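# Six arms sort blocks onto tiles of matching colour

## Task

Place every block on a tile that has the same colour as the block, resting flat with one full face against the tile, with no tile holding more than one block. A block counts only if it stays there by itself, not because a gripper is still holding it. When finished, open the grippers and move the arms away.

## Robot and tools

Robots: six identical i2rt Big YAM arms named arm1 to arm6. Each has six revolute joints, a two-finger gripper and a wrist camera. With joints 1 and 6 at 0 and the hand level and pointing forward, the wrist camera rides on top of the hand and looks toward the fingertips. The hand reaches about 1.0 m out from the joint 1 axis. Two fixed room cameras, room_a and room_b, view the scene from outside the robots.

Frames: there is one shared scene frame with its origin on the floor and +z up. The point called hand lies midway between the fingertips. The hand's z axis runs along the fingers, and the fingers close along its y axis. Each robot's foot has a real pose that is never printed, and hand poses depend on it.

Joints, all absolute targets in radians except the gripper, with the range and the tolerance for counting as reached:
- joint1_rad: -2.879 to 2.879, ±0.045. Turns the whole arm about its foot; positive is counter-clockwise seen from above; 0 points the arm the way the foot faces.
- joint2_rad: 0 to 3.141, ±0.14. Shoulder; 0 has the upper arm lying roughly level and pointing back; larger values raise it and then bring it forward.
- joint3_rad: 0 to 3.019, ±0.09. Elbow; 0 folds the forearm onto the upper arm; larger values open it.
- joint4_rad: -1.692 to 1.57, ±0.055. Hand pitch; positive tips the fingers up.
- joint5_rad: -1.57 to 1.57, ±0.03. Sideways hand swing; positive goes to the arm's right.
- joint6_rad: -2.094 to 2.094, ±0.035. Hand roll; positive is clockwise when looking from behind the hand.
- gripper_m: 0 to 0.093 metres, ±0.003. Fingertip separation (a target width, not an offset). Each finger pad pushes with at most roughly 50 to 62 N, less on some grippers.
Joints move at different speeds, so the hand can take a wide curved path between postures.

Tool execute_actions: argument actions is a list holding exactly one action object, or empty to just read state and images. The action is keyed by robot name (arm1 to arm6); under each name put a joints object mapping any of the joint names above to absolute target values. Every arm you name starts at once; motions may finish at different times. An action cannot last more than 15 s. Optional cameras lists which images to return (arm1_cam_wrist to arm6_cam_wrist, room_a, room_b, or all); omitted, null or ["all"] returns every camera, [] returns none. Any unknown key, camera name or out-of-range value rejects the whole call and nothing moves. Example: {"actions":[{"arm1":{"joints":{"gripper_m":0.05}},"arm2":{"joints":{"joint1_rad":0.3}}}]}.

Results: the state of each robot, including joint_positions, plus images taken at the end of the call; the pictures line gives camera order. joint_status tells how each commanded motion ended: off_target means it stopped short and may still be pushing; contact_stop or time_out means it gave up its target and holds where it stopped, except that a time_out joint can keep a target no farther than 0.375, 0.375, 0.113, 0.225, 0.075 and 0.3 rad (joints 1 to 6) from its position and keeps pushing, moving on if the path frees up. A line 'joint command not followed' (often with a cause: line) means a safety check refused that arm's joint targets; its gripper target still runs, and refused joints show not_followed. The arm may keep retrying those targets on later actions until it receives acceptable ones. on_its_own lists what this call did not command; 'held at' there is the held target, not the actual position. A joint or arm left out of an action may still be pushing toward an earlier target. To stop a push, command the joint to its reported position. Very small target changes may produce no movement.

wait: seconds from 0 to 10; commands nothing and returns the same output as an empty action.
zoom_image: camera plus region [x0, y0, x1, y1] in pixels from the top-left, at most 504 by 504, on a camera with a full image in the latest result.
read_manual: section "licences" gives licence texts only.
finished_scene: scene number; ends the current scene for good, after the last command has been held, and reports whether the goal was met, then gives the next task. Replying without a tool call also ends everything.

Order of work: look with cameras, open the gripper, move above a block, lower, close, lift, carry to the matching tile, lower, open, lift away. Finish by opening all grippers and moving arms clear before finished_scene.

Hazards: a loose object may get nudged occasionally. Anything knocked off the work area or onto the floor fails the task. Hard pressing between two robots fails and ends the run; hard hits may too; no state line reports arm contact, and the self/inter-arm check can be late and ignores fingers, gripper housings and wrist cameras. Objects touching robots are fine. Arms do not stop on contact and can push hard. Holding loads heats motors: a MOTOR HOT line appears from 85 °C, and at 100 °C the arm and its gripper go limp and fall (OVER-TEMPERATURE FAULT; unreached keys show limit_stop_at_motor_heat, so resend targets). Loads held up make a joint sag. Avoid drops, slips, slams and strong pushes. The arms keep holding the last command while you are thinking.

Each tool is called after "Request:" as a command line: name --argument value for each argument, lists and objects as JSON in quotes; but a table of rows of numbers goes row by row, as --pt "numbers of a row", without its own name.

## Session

Request:
execute_actions --actions '[]'

Scene clock: 0.00 s.
Motor temperatures (°C, as the motors report them): arm1=[21 26 26 21 19 19] | arm2=[20 27 25 19 21 20] | arm3=[20 22 23 19 20 19] | arm4=[20 23 26 21 19 19] | arm5=[21 20 25 21 21 21] | arm6=[19 23 22 20 21 19]
arm1.joint_positions: joint1_rad=-0.431 joint2_rad=+0.441 joint3_rad=+1.663 joint4_rad=-1.367 joint5_rad=-0.022 joint6_rad=-0.730 gripper_m=+0.094
arm1.joint_status: not commanded
arm1.hand: x=-0.0034 y=-0.0578 z=+1.3283 quat_wxyz=(-0.620, +0.654, -0.387, -0.195) (m; scene frame)
arm2.joint_positions: joint1_rad=-0.493 joint2_rad=+0.322 joint3_rad=+1.617 joint4_rad=-1.423 joint5_rad=-0.167 joint6_rad=-0.498 gripper_m=+0.095
arm2.joint_status: not commanded
arm2.hand: x=+1.1072 y=-0.3504 z=+1.3331 quat_wxyz=(-0.658, +0.341, -0.671, +0.009) (m; scene frame)
arm3.joint_positions: joint1_rad=+0.782 joint2_rad=+0.370 joint3_rad=+1.464 joint4_rad=-1.380 joint5_rad=-0.145 joint6_rad=-0.080 gripper_m=+0.094
arm3.joint_status: not commanded
arm3.hand: x=-0.2241 y=+0.9484 z=+1.2299 quat_wxyz=(-0.399, -0.583, -0.548, +0.448) (m; scene frame)
arm4.joint_positions: joint1_rad=-0.368 joint2_rad=+0.585 joint3_rad=+1.618 joint4_rad=-1.567 joint5_rad=+0.279 joint6_rad=-0.116 gripper_m=+0.095
arm4.joint_status: not commanded
arm4.hand: x=-1.1147 y=-0.8378 z=+1.3004 quat_wxyz=(-0.139, -0.739, -0.449, +0.482) (m; scene frame)
arm5.joint_positions: joint1_rad=-0.176 joint2_rad=+0.390 joint3_rad=+1.464 joint4_rad=-1.136 joint5_rad=-0.061 joint6_rad=+0.308 gripper_m=+0.094
arm5.joint_status: not commanded
arm5.hand: x=+1.3767 y=-1.5824 z=+1.2770 quat_wxyz=(-0.686, -0.224, -0.692, -0.006) (m; scene frame)
arm6.joint_positions: joint1_rad=-0.612 joint2_rad=+0.297 joint3_rad=+1.321 joint4_rad=-1.159 joint5_rad=+0.251 joint6_rad=-0.556 gripper_m=+0.095
arm6.joint_status: not commanded
arm6.hand: x=-0.9853 y=+1.7827 z=+1.2781 quat_wxyz=(-0.656, +0.342, -0.669, +0.075) (m; scene frame)
pictures: arm1_cam_wrist, arm2_cam_wrist, arm3_cam_wrist, arm4_cam_wrist, arm5_cam_wrist, arm6_cam_wrist, room_a, room_b
Images, in order (width x height): arm1_cam_wrist 504x504, arm2_cam_wrist 504x504, arm3_cam_wrist 504x504, arm4_cam_wrist 504x504, arm5_cam_wrist 504x504, arm6_cam_wrist 504x504, room_a 504x504, room_b 504x504.

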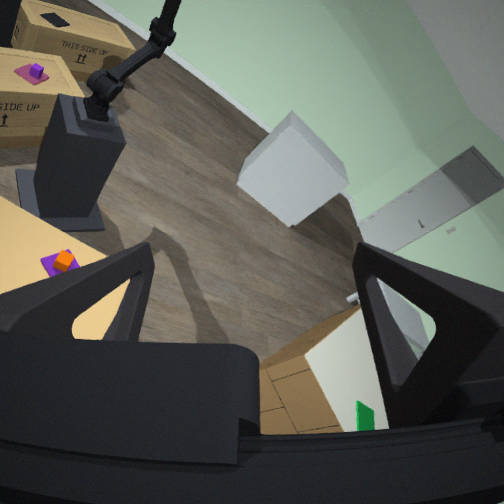

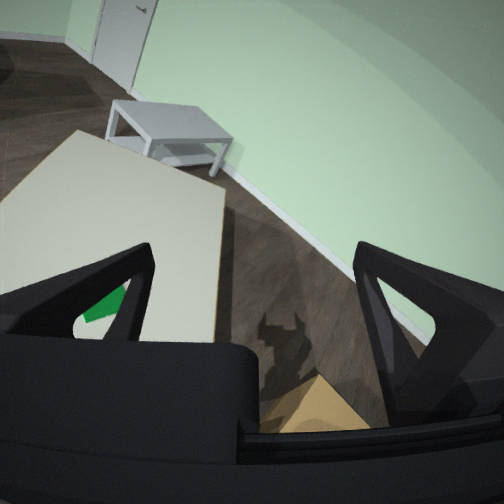

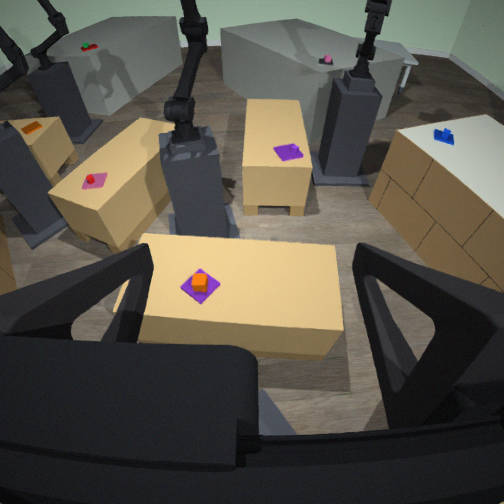

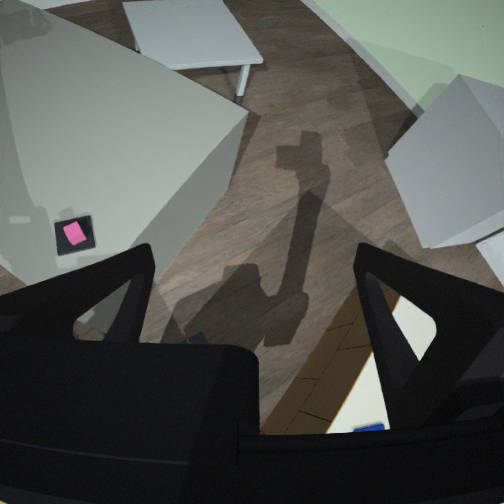

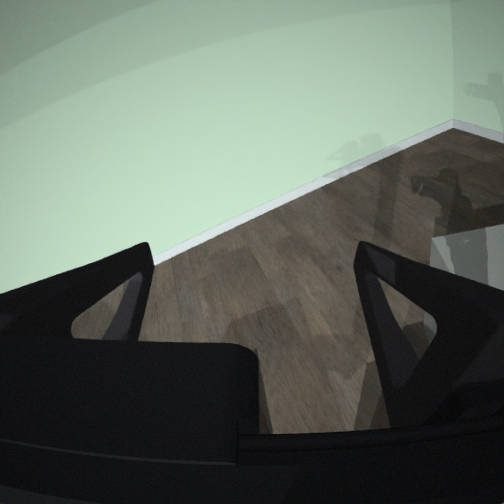

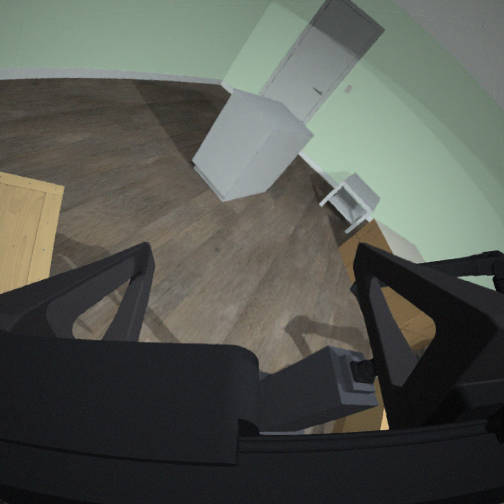

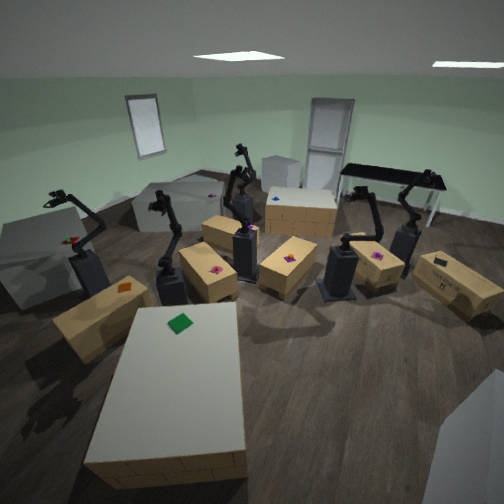

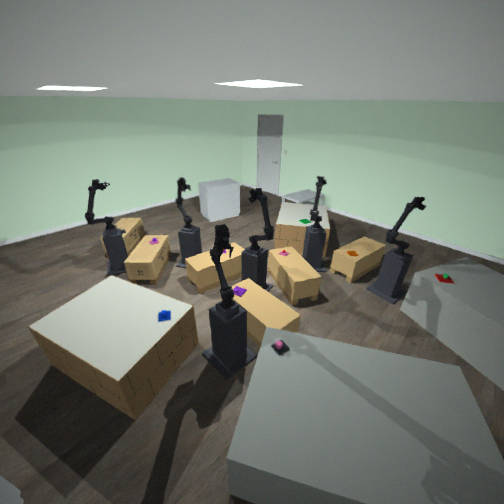

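Request:
zoom_image --camera "arm3_cam_wrist" --region '[230, 90, 480, 200]'

Request:
zoom_image --camera "room_b" --region '[100, 200, 480, 380]'

Request:
zoom_image --camera "room_a" --region '[40, 170, 480, 350]'

Region (230, 90, 480, 200) of arm3_cam_wrist's 504x504 image, scaled by 2.016, with more detail than that image has; it fills the top 222 rows of this view, and the rest is white.

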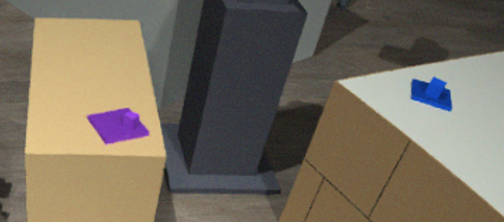

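Region (100, 200, 480, 380) of room_b's 504x504 image, scaled by 1.326, with more detail than that image has; it fills the top 239 rows of this view, and the rest is white.

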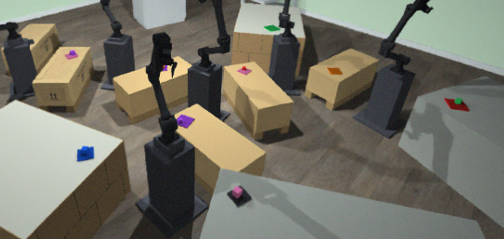

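Region (40, 170, 480, 350) of room_a's 504x504 image, scaled by 1.145, with more detail than that image has; it fills the top 206 rows of this view, and the rest is white.

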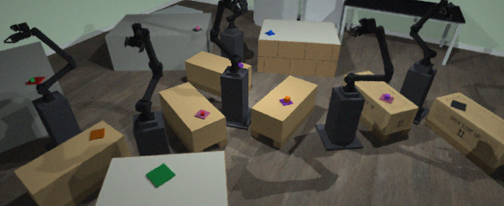

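Request:
execute_actions --actions '[{"arm1": {"joints": {"joint1_rad": -0.066, "joint2_rad": 2.085, "joint3_rad": 1.525, "joint4_rad": -0.985, "joint5_rad": 0, "joint6_rad": 0}}, "arm2": {"joints": {"joint1_rad": 2.065, "joint2_rad": 2.02, "joint3_rad": 1.62, "joint4_rad": -1.145, "joint5_rad": 0, "joint6_rad": 0}}, "arm3": {"joints": {"joint1_rad": -1.15, "joint2_rad": 1.95, "joint3_rad": 1.425, "joint4_rad": -1.02, "joint5_rad": 0, "joint6_rad": 0}}, "arm4": {"joints": {"joint1_rad": 0.08, "joint2_rad": 1.835, "joint3_rad": 1.665, "joint4_rad": -1.38, "joint5_rad": 0, "joint6_rad": 0}}, "arm5": {"joints": {"joint1_rad": -1.35, "joint2_rad": 1.695, "joint3_rad": 1.785, "joint4_rad": -1.645, "joint5_rad": 0, "joint6_rad": 0}}}]' --cameras '["arm1_cam_wrist", "arm2_cam_wrist", "arm3_cam_wrist", "arm4_cam_wrist", "arm5_cam_wrist"]'

Scene clock: 88.33 s.
Motor temperatures (°C, as the motors report them): arm1=[21 25 27 21 19 19] | arm2=[20 27 26 19 21 20] | arm3=[20 21 24 19 20 19] | arm4=[20 23 29 21 19 19] | arm5=[21 21 26 21 21 21] | arm6=[19 23 24 20 21 19]
arm1.joint_positions: joint1_rad=-0.071 joint2_rad=+2.089 joint3_rad=+1.517 joint4_rad=-0.986 joint5_rad=-0.002 joint6_rad=-0.007 gripper_m=+0.094
arm1.joint_status: all done
arm1.hand: x=-0.0824 y=+0.4430 z=+0.6186 quat_wxyz=(+0.000, +0.746, -0.665, -0.001) (m; scene frame)
arm2.joint_positions: joint1_rad=+2.074 joint2_rad=+2.028 joint3_rad=+1.620 joint4_rad=-1.149 joint5_rad=+0.000 joint6_rad=-0.010 gripper_m=+0.095
arm2.joint_status: all done
arm2.hand: x=+0.5046 y=-0.2221 z=+0.7260 quat_wxyz=(+0.004, +0.991, -0.137, -0.008) (m; scene frame)
arm3.joint_positions: joint1_rad=-1.156 joint2_rad=+1.961 joint3_rad=+1.414 joint4_rad=-1.016 joint5_rad=+0.000 joint6_rad=-0.010 gripper_m=+0.094
arm3.joint_status: all done
arm3.hand: x=-0.6736 y=+1.3729 z=+0.6342 quat_wxyz=(+0.002, -0.956, +0.295, -0.001) (m; scene frame)
arm4.joint_positions: joint1_rad=+0.073 joint2_rad=+1.836 joint3_rad=+1.660 joint4_rad=-1.388 joint5_rad=+0.003 joint6_rad=-0.009 gripper_m=+0.095
arm4.joint_status: all done
arm4.hand: x=-0.9999 y=-1.2902 z=+0.8653 quat_wxyz=(-0.006, -0.700, -0.714, -0.001) (m; scene frame)
arm5.joint_positions: joint1_rad=-1.351 joint2_rad=+1.711 joint3_rad=+1.765 joint4_rad=-1.631 joint5_rad=-0.001 joint6_rad=+0.012 gripper_m=+0.094
arm5.joint_status: all done
arm5.hand: x=+1.2742 y=-2.0656 z=+0.8857 quat_wxyz=(+0.002, -0.701, -0.713, -0.008) (m; scene frame)
arm6.joint_positions: joint1_rad=-0.612 joint2_rad=+0.297 joint3_rad=+1.321 joint4_rad=-1.159 joint5_rad=+0.251 joint6_rad=-0.556 gripper_m=+0.095
arm6.joint_status: not commanded
arm6.hand: x=-0.9853 y=+1.7827 z=+1.2781 quat_wxyz=(-0.656, +0.342, -0.669, +0.075) (m; scene frame)
pictures: arm1_cam_wrist, arm2_cam_wrist, arm3_cam_wrist, arm4_cam_wrist, arm5_cam_wrist
Images, in order (width x height): arm1_cam_wrist 504x504, arm2_cam_wrist 504x504, arm3_cam_wrist 504x504, arm4_cam_wrist 504x504, arm5_cam_wrist 504x504.

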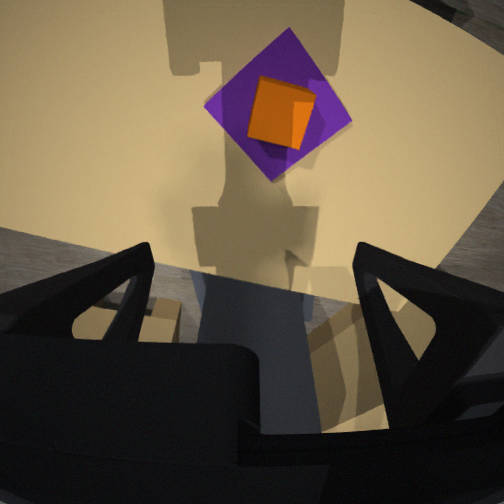

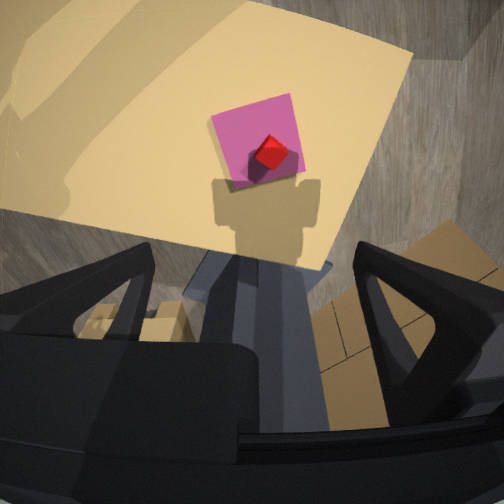

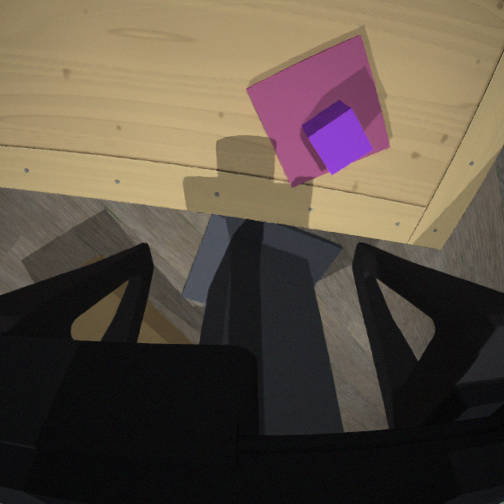

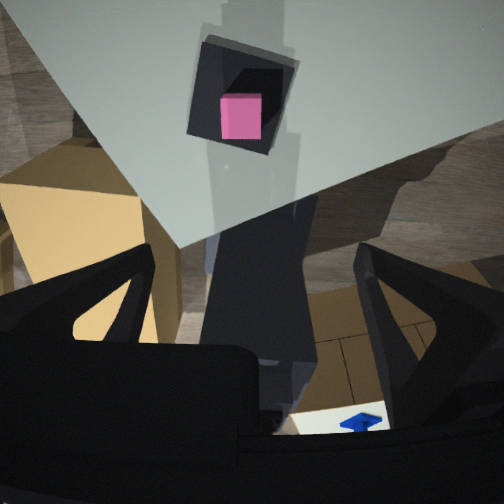

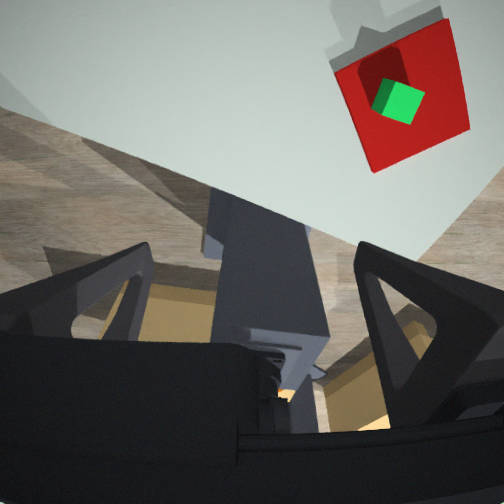

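Request:
zoom_image --camera "arm1_cam_wrist" --region '[190, 15, 370, 195]'

Request:
zoom_image --camera "arm2_cam_wrist" --region '[190, 80, 330, 200]'

Request:
zoom_image --camera "arm3_cam_wrist" --region '[230, 20, 410, 200]'

Request:
zoom_image --camera "arm4_cam_wrist" --region '[170, 25, 310, 165]'

Request:
zoom_image --camera "arm5_cam_wrist" --region '[320, 5, 490, 185]'

Region (190, 15, 370, 195) of arm1_cam_wrist's 504x504 image, scaled by 2.800, with more detail than that image has.

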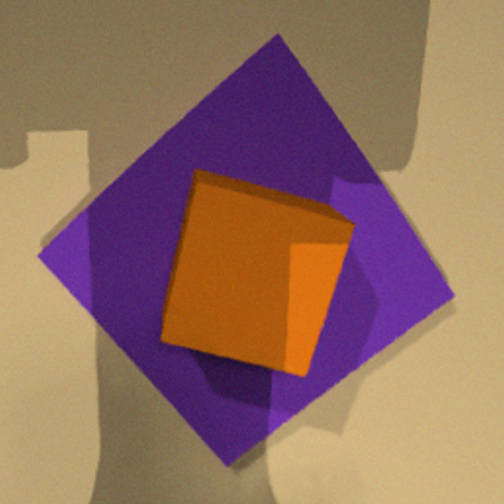

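Region (190, 80, 330, 200) of arm2_cam_wrist's 504x504 image, scaled by 3.600, with more detail than that image has; it fills the top 432 rows of this view, and the rest is white.

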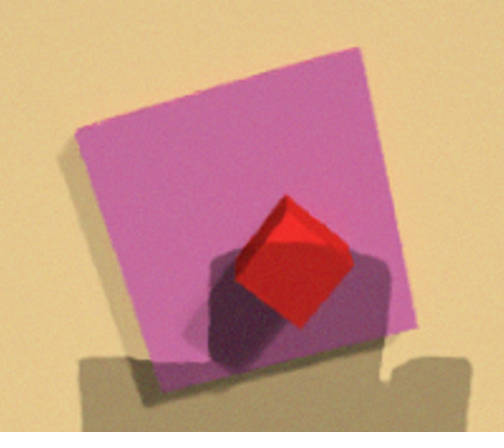

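Region (230, 20, 410, 200) of arm3_cam_wrist's 504x504 image, scaled by 2.800, with more detail than that image has.

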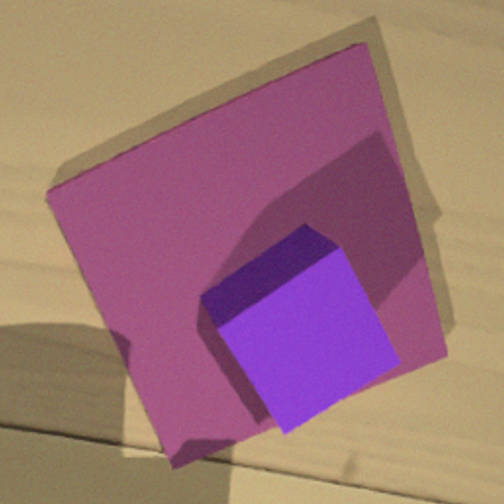

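Region (170, 25, 310, 165) of arm4_cam_wrist's 504x504 image, scaled by 3.600, with more detail than that image has.

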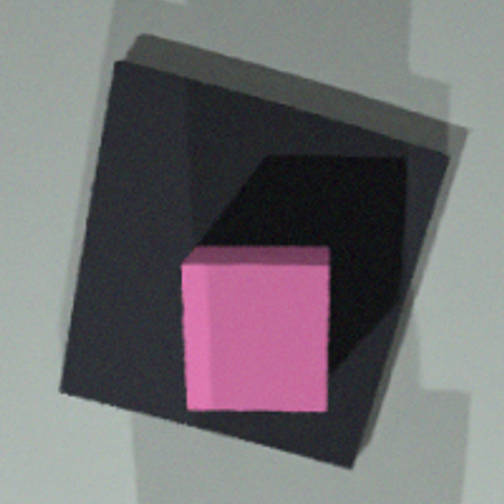

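Region (320, 5, 490, 185) of arm5_cam_wrist's 504x504 image, scaled by 2.800, with more detail than that image has.

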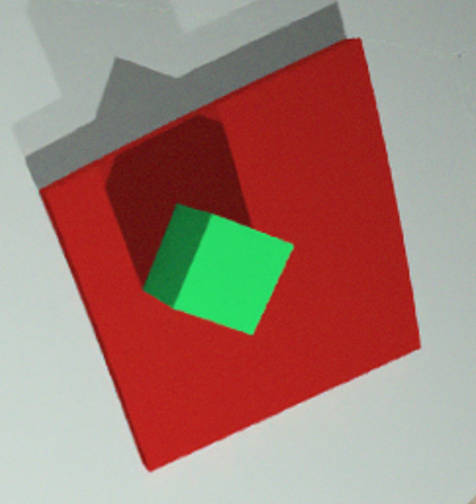

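Request:
execute_actions --actions '[{"arm1": {"joints": {"joint1_rad": -0.113, "joint2_rad": 2.452, "joint3_rad": 1.638, "joint4_rad": -0.716, "joint6_rad": 0.195}}, "arm2": {"joints": {"joint1_rad": 2.03, "joint2_rad": 2.352, "joint3_rad": 1.442, "joint4_rad": -0.62, "joint6_rad": 0.565}}, "arm3": {"joints": {"joint1_rad": -1.304, "joint2_rad": 2.21, "joint3_rad": 1.395, "joint4_rad": -0.722, "joint6_rad": -0.785}}, "arm4": {"joints": {"joint1_rad": 0.1, "joint2_rad": 2.02, "joint3_rad": 1.46, "joint4_rad": -0.99}}, "arm5": {"joints": {"joint1_rad": -1.6, "joint2_rad": 1.855, "joint3_rad": 1.65, "joint4_rad": -1.335, "joint6_rad": -0.045}}}]' --cameras '["arm1_cam_wrist", "arm2_cam_wrist", "arm3_cam_wrist", "arm4_cam_wrist", "arm5_cam_wrist"]'

Scene clock: 184.60 s.
Motor temperatures (°C, as the motors report them): arm1=[21 28 29 21 19 19] | arm2=[20 29 28 19 21 20] | arm3=[20 24 25 19 20 19] | arm4=[20 25 30 21 19 19] | arm5=[21 23 28 21 21 21] | arm6=[19 22 24 20 21 19]
arm1.joint_positions: joint1_rad=-0.117 joint2_rad=+2.446 joint3_rad=+1.626 joint4_rad=-0.724 joint5_rad=-0.004 joint6_rad=+0.187 gripper_m=+0.094
arm1.joint_status: all done
arm1.hand: x=-0.0570 y=+0.4737 z=+0.4409 quat_wxyz=(-0.004, +0.661, -0.750, -0.007) (m; scene frame)
arm2.joint_positions: joint1_rad=+2.033 joint2_rad=+2.381 joint3_rad=+1.418 joint4_rad=-0.635 joint5_rad=+0.000 joint6_rad=+0.555 gripper_m=+0.095
arm2.joint_status: all done
arm2.hand: x=+0.5578 y=-0.2162 z=+0.4658 quat_wxyz=(+0.004, +0.905, -0.426, +0.013) (m; scene frame)
arm3.joint_positions: joint1_rad=-1.304 joint2_rad=+2.234 joint3_rad=+1.374 joint4_rad=-0.731 joint5_rad=+0.000 joint6_rad=-0.772 gripper_m=+0.094
arm3.joint_status: all done
arm3.hand: x=-0.6172 y=+1.4338 z=+0.4765 quat_wxyz=(-0.007, -1.000, -0.008, -0.012) (m; scene frame)
arm4.joint_positions: joint1_rad=+0.090 joint2_rad=+2.008 joint3_rad=+1.450 joint4_rad=-1.007 joint5_rad=+0.003 joint6_rad=-0.009 gripper_m=+0.095
arm4.joint_status: all done
arm4.hand: x=-0.9882 y=-1.2949 z=+0.6962 quat_wxyz=(-0.006, -0.694, -0.720, -0.001) (m; scene frame)
arm5.joint_positions: joint1_rad=-1.596 joint2_rad=+1.868 joint3_rad=+1.636 joint4_rad=-1.351 joint5_rad=+0.000 joint6_rad=-0.033 gripper_m=+0.094
arm5.joint_status: all done
arm5.hand: x=+1.1386 y=-2.0964 z=+0.7531 quat_wxyz=(+0.004, -0.769, -0.640, -0.010) (m; scene frame)
arm6.joint_positions: joint1_rad=-0.612 joint2_rad=+0.297 joint3_rad=+1.321 joint4_rad=-1.159 joint5_rad=+0.251 joint6_rad=-0.556 gripper_m=+0.095
arm6.joint_status: not commanded
arm6.hand: x=-0.9853 y=+1.7827 z=+1.2781 quat_wxyz=(-0.656, +0.342, -0.669, +0.075) (m; scene frame)
pictures: arm1_cam_wrist, arm2_cam_wrist, arm3_cam_wrist, arm4_cam_wrist, arm5_cam_wrist
Images, in order (width x height): arm1_cam_wrist 504x504, arm2_cam_wrist 504x504, arm3_cam_wrist 504x504, arm4_cam_wrist 504x504, arm5_cam_wrist 504x504.

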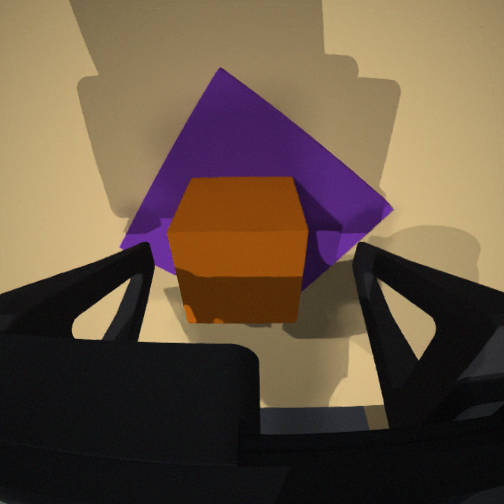

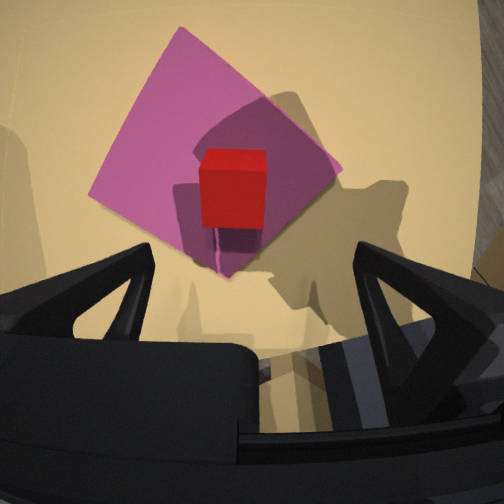

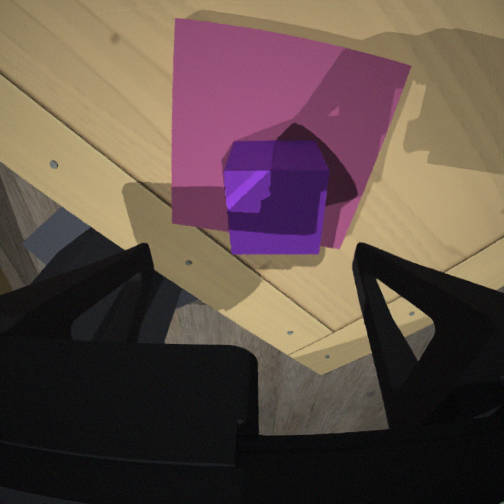

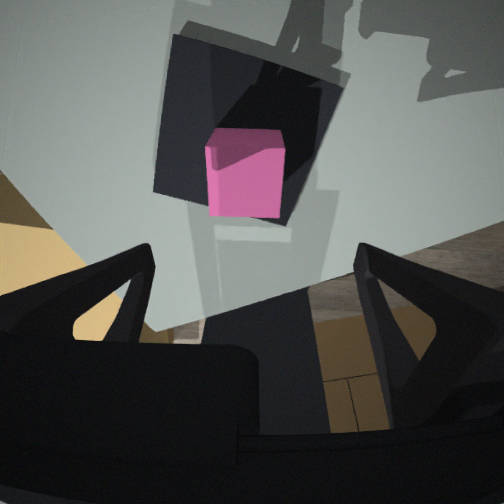

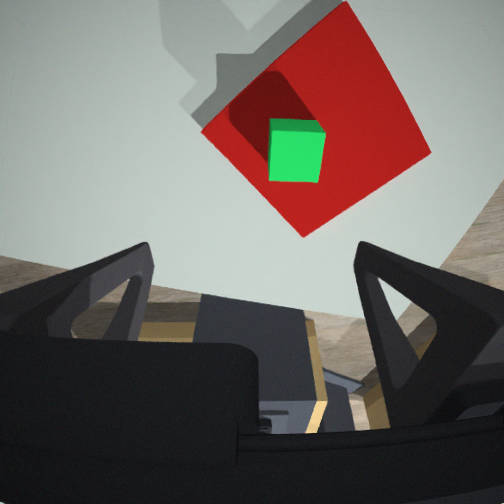

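Request:
execute_actions --actions '[]'

Scene clock: 199.87 s.
Motor temperatures (°C, as the motors report them): arm1=[21 29 28 21 19 19] | arm2=[20 30 27 19 21 20] | arm3=[20 24 25 19 20 19] | arm4=[20 26 30 21 19 19] | arm5=[21 23 28 21 21 21] | arm6=[19 22 24 20 21 19]
arm1.joint_positions: joint1_rad=-0.117 joint2_rad=+2.446 joint3_rad=+1.626 joint4_rad=-0.724 joint5_rad=-0.004 joint6_rad=+0.187 gripper_m=+0.094
arm1.joint_status: all done
arm1.hand: x=-0.0570 y=+0.4737 z=+0.4409 quat_wxyz=(-0.004, +0.661, -0.750, -0.007) (m; scene frame)
arm2.joint_positions: joint1_rad=+2.033 joint2_rad=+2.381 joint3_rad=+1.418 joint4_rad=-0.635 joint5_rad=+0.000 joint6_rad=+0.555 gripper_m=+0.095
arm2.joint_status: all done
arm2.hand: x=+0.5578 y=-0.2162 z=+0.4658 quat_wxyz=(+0.004, +0.904, -0.426, +0.013) (m; scene frame)
arm3.joint_positions: joint1_rad=-1.304 joint2_rad=+2.234 joint3_rad=+1.374 joint4_rad=-0.731 joint5_rad=+0.000 joint6_rad=-0.772 gripper_m=+0.094
arm3.joint_status: all done
arm3.hand: x=-0.6172 y=+1.4338 z=+0.4765 quat_wxyz=(-0.007, -1.000, -0.008, -0.012) (m; scene frame)
arm4.joint_positions: joint1_rad=+0.090 joint2_rad=+2.008 joint3_rad=+1.450 joint4_rad=-1.007 joint5_rad=+0.003 joint6_rad=-0.009 gripper_m=+0.095
arm4.joint_status: all done
arm4.hand: x=-0.9882 y=-1.2949 z=+0.6962 quat_wxyz=(-0.006, -0.694, -0.720, -0.001) (m; scene frame)
arm5.joint_positions: joint1_rad=-1.596 joint2_rad=+1.868 joint3_rad=+1.636 joint4_rad=-1.351 joint5_rad=+0.000 joint6_rad=-0.033 gripper_m=+0.094
arm5.joint_status: all done
arm5.hand: x=+1.1386 y=-2.0964 z=+0.7531 quat_wxyz=(+0.004, -0.769, -0.640, -0.010) (m; scene frame)
arm6.joint_positions: joint1_rad=-0.612 joint2_rad=+0.297 joint3_rad=+1.321 joint4_rad=-1.159 joint5_rad=+0.251 joint6_rad=-0.556 gripper_m=+0.095
arm6.joint_status: not commanded
arm6.hand: x=-0.9853 y=+1.7827 z=+1.2781 quat_wxyz=(-0.656, +0.342, -0.669, +0.075) (m; scene frame)
pictures: arm1_cam_wrist, arm2_cam_wrist, arm3_cam_wrist, arm4_cam_wrist, arm5_cam_wrist, arm6_cam_wrist, room_a, room_b
Images, in order (width x height): arm1_cam_wrist 504x504, arm2_cam_wrist 504x504, arm3_cam_wrist 504x504, arm4_cam_wrist 504x504, arm5_cam_wrist 504x504, arm6_cam_wrist 504x504, room_a 504x504, room_b 504x504.

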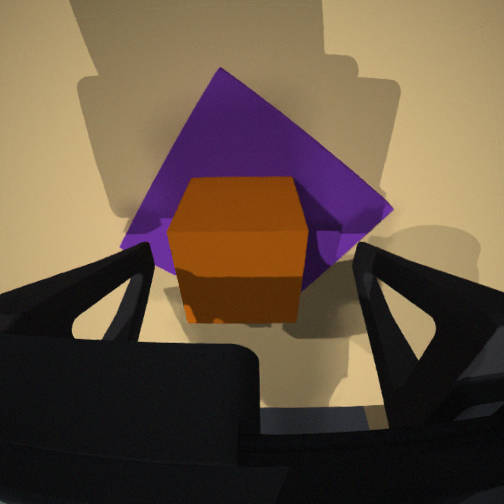

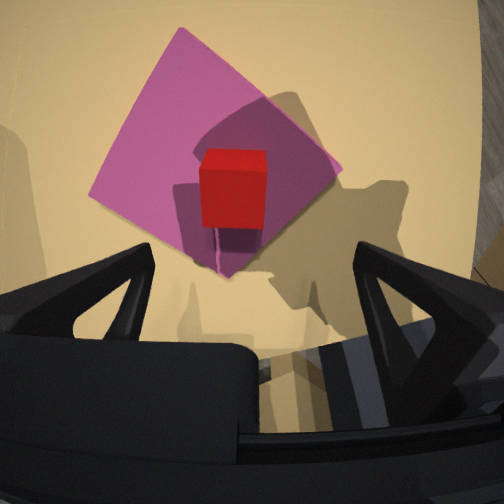

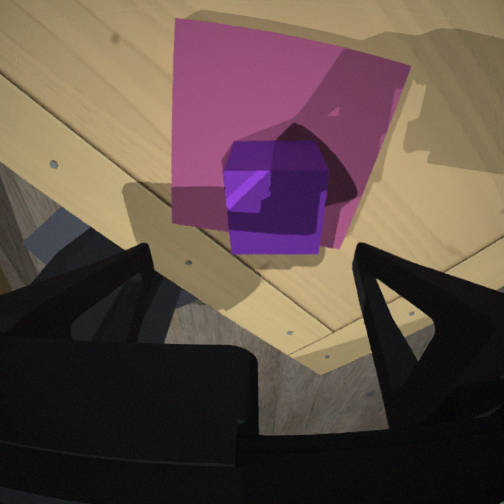

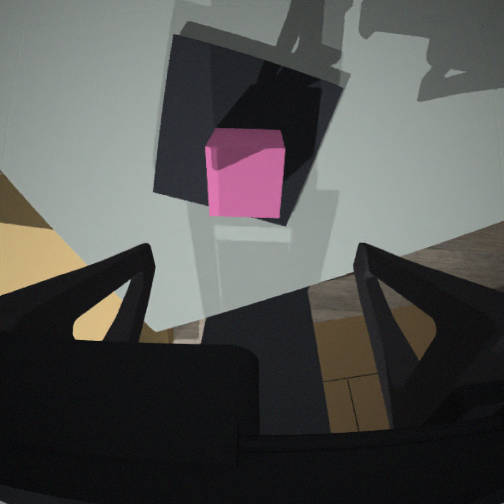

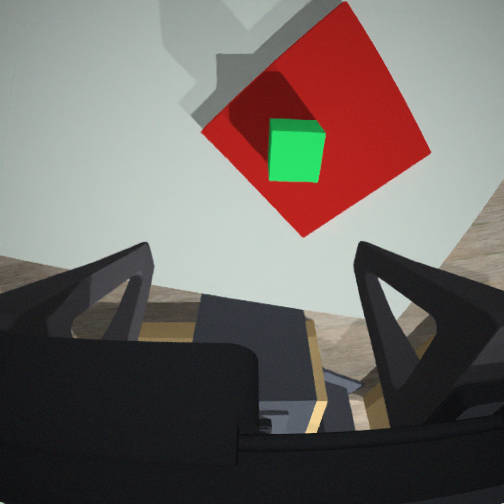

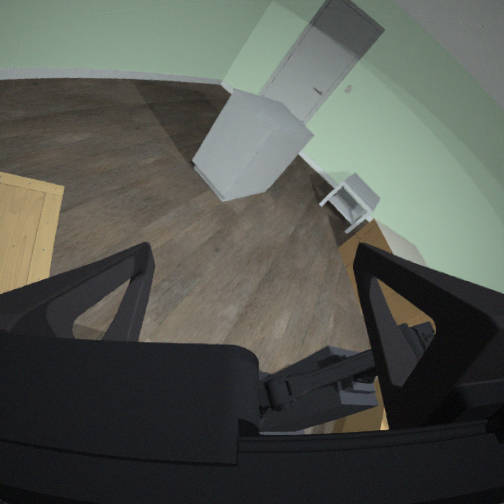

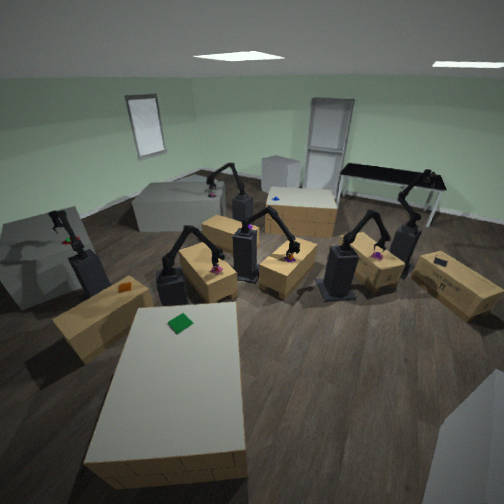

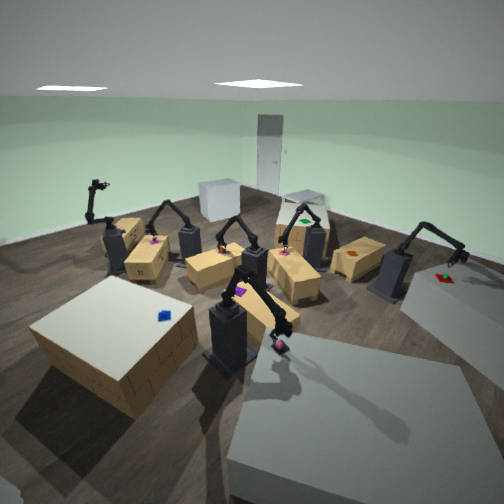

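Request:
execute_actions --actions '[{"arm1":{"joints":{"joint2_rad":2.485}},"arm2":{"joints":{"joint1_rad":2.042,"joint2_rad":2.48,"joint3_rad":1.497,"joint4_rad":-0.543}},"arm3":{"joints":{"joint2_rad":2.31,"joint3_rad":1.43,"joint4_rad":-0.655}},"arm4":{"joints":{"joint1_rad":0.102,"joint2_rad":2.155,"joint3_rad":1.43,"joint4_rad":-0.835}},"arm5":{"joints":{"joint1_rad":-1.64,"joint2_rad":1.96,"joint3_rad":1.585,"joint4_rad":-1.152,"joint6_rad":-0.076}}}]' --cameras '["arm1_cam_wrist","arm2_cam_wrist","arm3_cam_wrist","arm4_cam_wrist","arm5_cam_wrist"]'

Scene clock: 266.00 s.
Motor temperatures (°C, as the motors report them): arm1=[21 30 28 21 19 19] | arm2=[20 31 27 19 21 20] | arm3=[20 25 24 19 20 19] | arm4=[20 26 30 21 19 19] | arm5=[21 24 28 21 21 21] | arm6=[19 22 24 20 21 19]
arm1.joint_positions: joint1_rad=-0.117 joint2_rad=+2.465 joint3_rad=+1.626 joint4_rad=-0.724 joint5_rad=-0.004 joint6_rad=+0.187 gripper_m=+0.094
arm1.joint_status: all done
arm1.hand: x=-0.0566 y=+0.4670 z=+0.4295 quat_wxyz=(+0.002, +0.661, -0.750, +0.001) (m; scene frame)
arm2.joint_positions: joint1_rad=+2.033 joint2_rad=+2.476 joint3_rad=+1.476 joint4_rad=-0.555 joint5_rad=+0.000 joint6_rad=+0.556 gripper_m=+0.095
arm2.joint_status: all done
arm2.hand: x=+0.5409 y=-0.2109 z=+0.4267 quat_wxyz=(+0.006, +0.904, -0.427, -0.008) (m; scene frame)
arm3.joint_positions: joint1_rad=-1.304 joint2_rad=+2.321 joint3_rad=+1.411 joint4_rad=-0.661 joint5_rad=+0.000 joint6_rad=-0.773 gripper_m=+0.094
arm3.joint_status: all done
arm3.hand: x=-0.6250 y=+1.4415 z=+0.4382 quat_wxyz=(+0.000, -1.000, -0.008, -0.005) (m; scene frame)
arm4.joint_positions: joint1_rad=+0.090 joint2_rad=+2.156 joint3_rad=+1.431 joint4_rad=-0.852 joint5_rad=+0.002 joint6_rad=-0.008 gripper_m=+0.095
arm4.joint_status: all done
arm4.hand: x=-0.9870 y=-1.2978 z=+0.6092 quat_wxyz=(-0.002, -0.694, -0.720, -0.005) (m; scene frame)
arm5.joint_positions: joint1_rad=-1.643 joint2_rad=+1.985 joint3_rad=+1.578 joint4_rad=-1.169 joint5_rad=+0.000 joint6_rad=-0.064 gripper_m=+0.094
arm5.joint_status: all done
arm5.hand: x=+1.1081 y=-2.1082 z=+0.6664 quat_wxyz=(+0.002, -0.774, -0.634, -0.007) (m; scene frame)
arm6.joint_positions: joint1_rad=-0.612 joint2_rad=+0.297 joint3_rad=+1.321 joint4_rad=-1.159 joint5_rad=+0.251 joint6_rad=-0.556 gripper_m=+0.095
arm6.joint_status: not commanded
arm6.hand: x=-0.9853 y=+1.7827 z=+1.2781 quat_wxyz=(-0.656, +0.342, -0.669, +0.075) (m; scene frame)
pictures: arm1_cam_wrist, arm2_cam_wrist, arm3_cam_wrist, arm4_cam_wrist, arm5_cam_wrist
Images, in order (width x height): arm1_cam_wrist 504x504, arm2_cam_wrist 504x504, arm3_cam_wrist 504x504, arm4_cam_wrist 504x504, arm5_cam_wrist 504x504.

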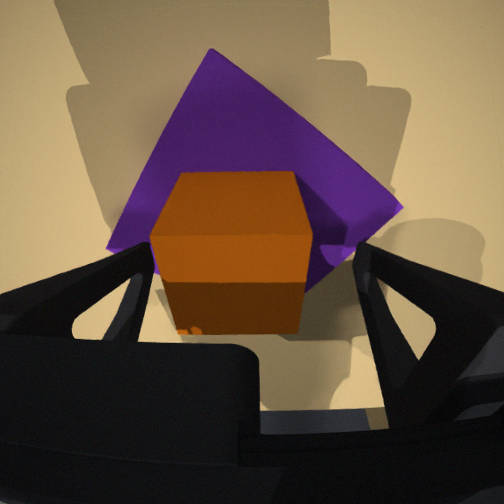

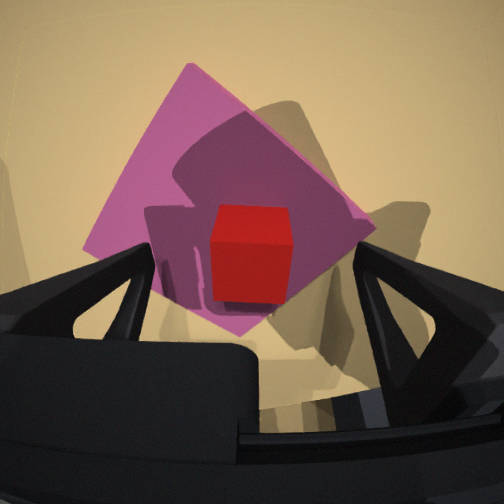

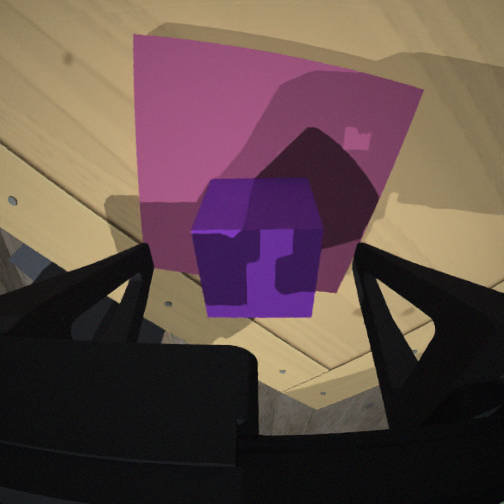

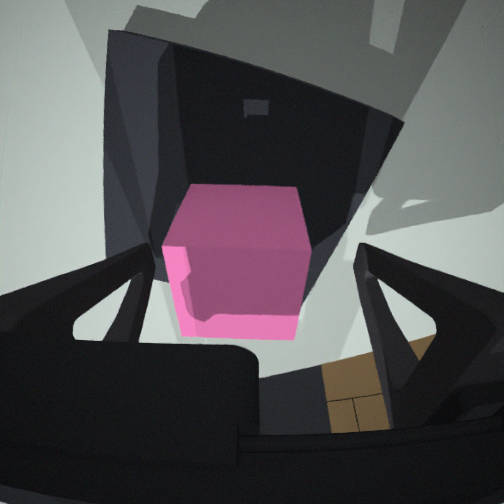

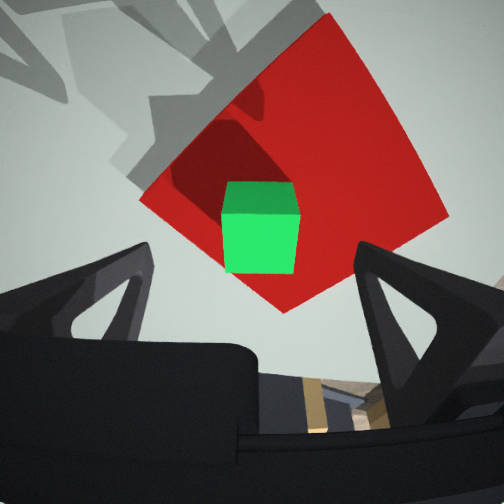

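Request:
execute_actions --actions '[{"arm1":{"joints":{"gripper_m":0.03}},"arm2":{"joints":{"joint2_rad":2.512}},"arm3":{"joints":{"joint2_rad":2.36}},"arm4":{"joints":{"gripper_m":0.028}},"arm5":{"joints":{"joint3_rad":1.462,"joint4_rad":-0.992}}}]' --cameras '["arm2_cam_wrist","arm3_cam_wrist","arm5_cam_wrist"]'

Scene clock: 293.63 s.
Motor temperatures (°C, as the motors report them): arm1=[21 30 28 21 19 19] | arm2=[20 30 27 19 21 20] | arm3=[20 25 24 19 20 19] | arm4=[20 27 29 21 19 19] | arm5=[21 25 28 21 21 21] | arm6=[19 22 24 20 21 19]
arm1.joint_positions: joint1_rad=-0.117 joint2_rad=+2.465 joint3_rad=+1.626 joint4_rad=-0.724 joint5_rad=-0.003 joint6_rad=+0.188 gripper_m=+0.047
arm1.joint_status: gripper_m off_target (ended at +0.047, target +0.030)
arm1.hand: x=-0.0567 y=+0.4671 z=+0.4295 quat_wxyz=(+0.001, +0.661, -0.750, +0.001) (m; scene frame)
arm2.joint_positions: joint1_rad=+2.033 joint2_rad=+2.495 joint3_rad=+1.476 joint4_rad=-0.555 joint5_rad=+0.000 joint6_rad=+0.556 gripper_m=+0.095
arm2.joint_status: all done
arm2.hand: x=+0.5482 y=-0.2135 z=+0.4159 quat_wxyz=(+0.005, +0.904, -0.427, +0.002) (m; scene frame)
arm3.joint_positions: joint1_rad=-1.304 joint2_rad=+2.365 joint3_rad=+1.411 joint4_rad=-0.661 joint5_rad=+0.000 joint6_rad=-0.773 gripper_m=+0.094
arm3.joint_status: all done
arm3.hand: x=-0.6143 y=+1.4316 z=+0.4148 quat_wxyz=(-0.015, -1.000, -0.008, -0.021) (m; scene frame)
arm4.joint_positions: joint1_rad=+0.090 joint2_rad=+2.156 joint3_rad=+1.431 joint4_rad=-0.852 joint5_rad=+0.002 joint6_rad=-0.008 gripper_m=+0.041
arm4.joint_status: gripper_m off_target (ended at +0.041, target +0.028)
arm4.hand: x=-0.9868 y=-1.2978 z=+0.6092 quat_wxyz=(-0.002, -0.694, -0.720, -0.006) (m; scene frame)
arm5.joint_positions: joint1_rad=-1.643 joint2_rad=+1.974 joint3_rad=+1.458 joint4_rad=-1.010 joint5_rad=+0.000 joint6_rad=-0.064 gripper_m=+0.094
arm5.joint_status: all done
arm5.hand: x=+1.1108 y=-2.0986 z=+0.6319 quat_wxyz=(-0.012, -0.774, -0.633, +0.014) (m; scene frame)
arm6.joint_positions: joint1_rad=-0.612 joint2_rad=+0.297 joint3_rad=+1.321 joint4_rad=-1.159 joint5_rad=+0.251 joint6_rad=-0.556 gripper_m=+0.095
arm6.joint_status: not commanded
arm6.hand: x=-0.9853 y=+1.7827 z=+1.2781 quat_wxyz=(-0.656, +0.342, -0.669, +0.075) (m; scene frame)
pictures: arm2_cam_wrist, arm3_cam_wrist, arm5_cam_wrist
Images, in order (width x height): arm2_cam_wrist 504x504, arm3_cam_wrist 504x504, arm5_cam_wrist 504x504.

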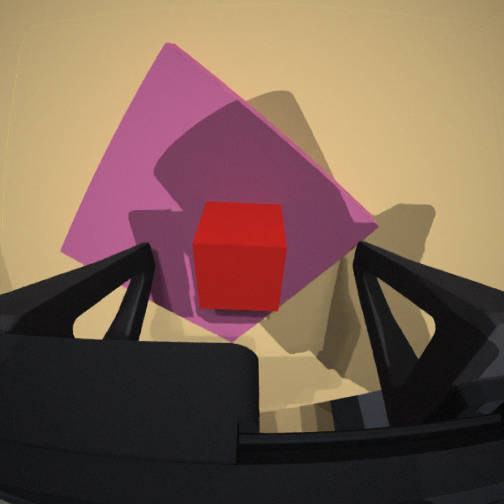

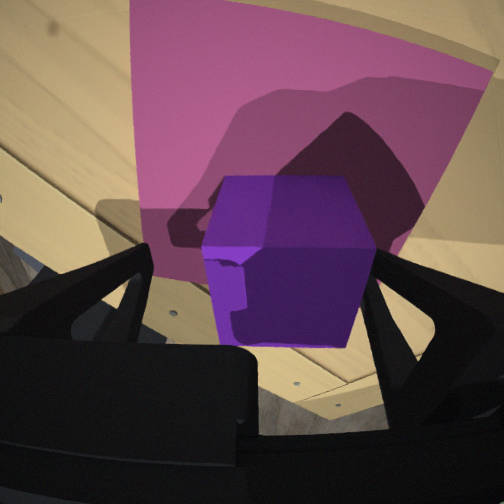

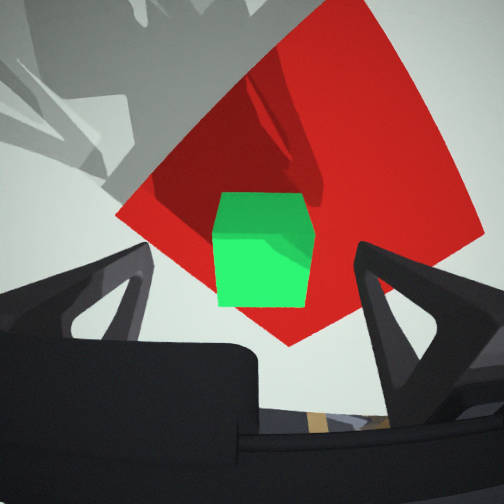

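Request:
execute_actions --actions '[{"arm1":{"joints":{"joint1_rad":-1.0,"joint2_rad":2.24,"joint4_rad":-0.94}},"arm2":{"joints":{"gripper_m":0.018}},"arm3":{"joints":{"joint4_rad":-0.612}},"arm4":{"joints":{"joint1_rad":1.0,"joint2_rad":1.98,"joint4_rad":-1.02}},"arm5":{"joints":{"joint2_rad":1.99}}}]' --cameras '["arm2_cam_wrist","arm3_cam_wrist","arm5_cam_wrist","arm1_cam_wrist","arm4_cam_wrist"]'

Scene clock: 335.37 s.
Motor temperatures (°C, as the motors report them): arm1=[21 30 28 21 19 19] | arm2=[20 30 27 19 21 20] | arm3=[20 26 24 19 20 19] | arm4=[20 27 29 21 19 19] | arm5=[21 25 27 21 21 21] | arm6=[19 22 24 20 21 19]
arm1.joint_positions: joint1_rad=-0.992 joint2_rad=+2.237 joint3_rad=+1.637 joint4_rad=-0.934 joint5_rad=+0.002 joint6_rad=+0.191 gripper_m=+0.047
arm1.joint_status: all done
arm1.hand: x=+0.4423 y=+0.2879 z=+0.5735 quat_wxyz=(-0.017, +0.279, -0.960, -0.002) (m; scene frame)
arm2.joint_positions: joint1_rad=+2.033 joint2_rad=+2.495 joint3_rad=+1.476 joint4_rad=-0.554 joint5_rad=-0.001 joint6_rad=+0.556 gripper_m=+0.031
arm2.joint_status: gripper_m off_target (ended at +0.031, target +0.018)
arm2.hand: x=+0.5481 y=-0.2135 z=+0.4159 quat_wxyz=(+0.005, +0.904, -0.427, +0.002) (m; scene frame)
arm3.joint_positions: joint1_rad=-1.304 joint2_rad=+2.365 joint3_rad=+1.411 joint4_rad=-0.622 joint5_rad=+0.000 joint6_rad=-0.773 gripper_m=+0.094
arm3.joint_status: all done
arm3.hand: x=-0.6213 y=+1.4382 z=+0.4145 quat_wxyz=(-0.002, -1.000, -0.008, -0.007) (m; scene frame)
arm4.joint_positions: joint1_rad=+1.010 joint2_rad=+1.966 joint3_rad=+1.431 joint4_rad=-1.003 joint5_rad=-0.001 joint6_rad=-0.007 gripper_m=+0.041
arm4.joint_status: all done
arm4.hand: x=-0.5430 y=-1.0569 z=+0.7187 quat_wxyz=(-0.022, -0.303, -0.953, +0.003) (m; scene frame)
arm5.joint_positions: joint1_rad=-1.643 joint2_rad=+1.991 joint3_rad=+1.458 joint4_rad=-1.010 joint5_rad=+0.000 joint6_rad=-0.064 gripper_m=+0.094
arm5.joint_status: all done
arm5.hand: x=+1.1114 y=-2.0966 z=+0.6224 quat_wxyz=(-0.007, -0.774, -0.633, +0.007) (m; scene frame)
arm6.joint_positions: joint1_rad=-0.612 joint2_rad=+0.297 joint3_rad=+1.321 joint4_rad=-1.159 joint5_rad=+0.251 joint6_rad=-0.556 gripper_m=+0.095
arm6.joint_status: not commanded
arm6.hand: x=-0.9853 y=+1.7827 z=+1.2781 quat_wxyz=(-0.656, +0.342, -0.669, +0.075) (m; scene frame)
pictures: arm1_cam_wrist, arm2_cam_wrist, arm3_cam_wrist, arm4_cam_wrist, arm5_cam_wrist
Images, in order (width x height): arm1_cam_wrist 504x504, arm2_cam_wrist 504x504, arm3_cam_wrist 504x504, arm4_cam_wrist 504x504, arm5_cam_wrist 504x504.

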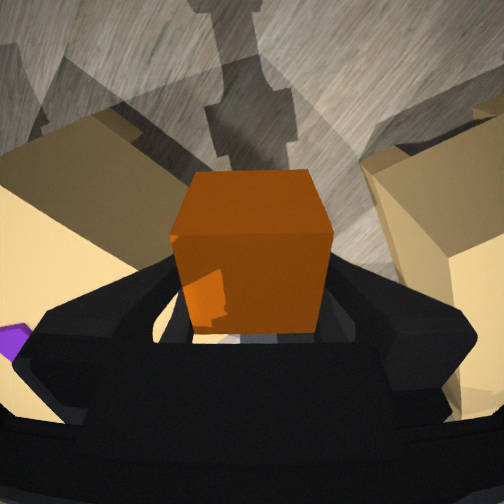

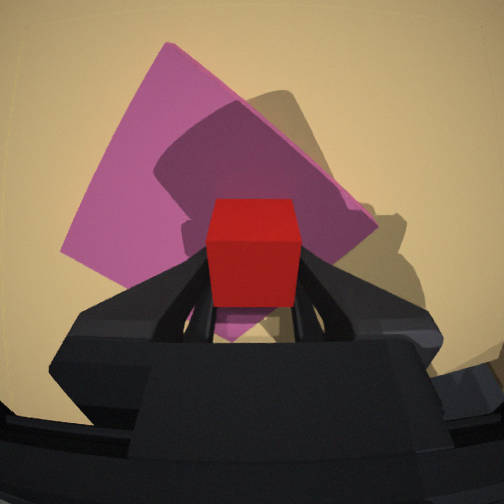

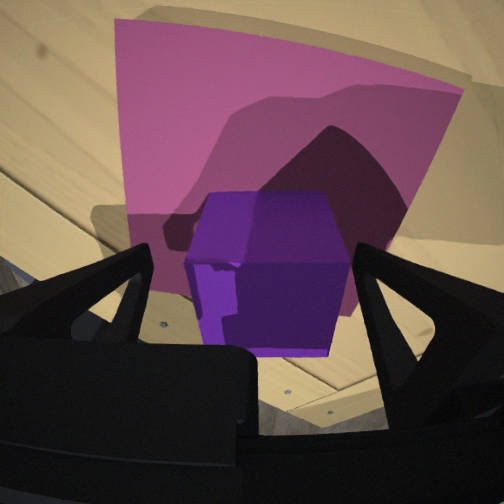

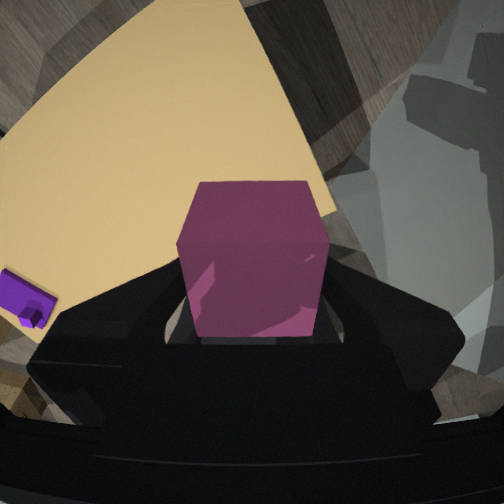

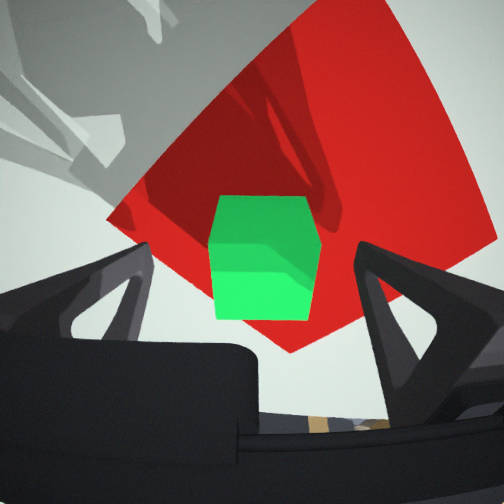

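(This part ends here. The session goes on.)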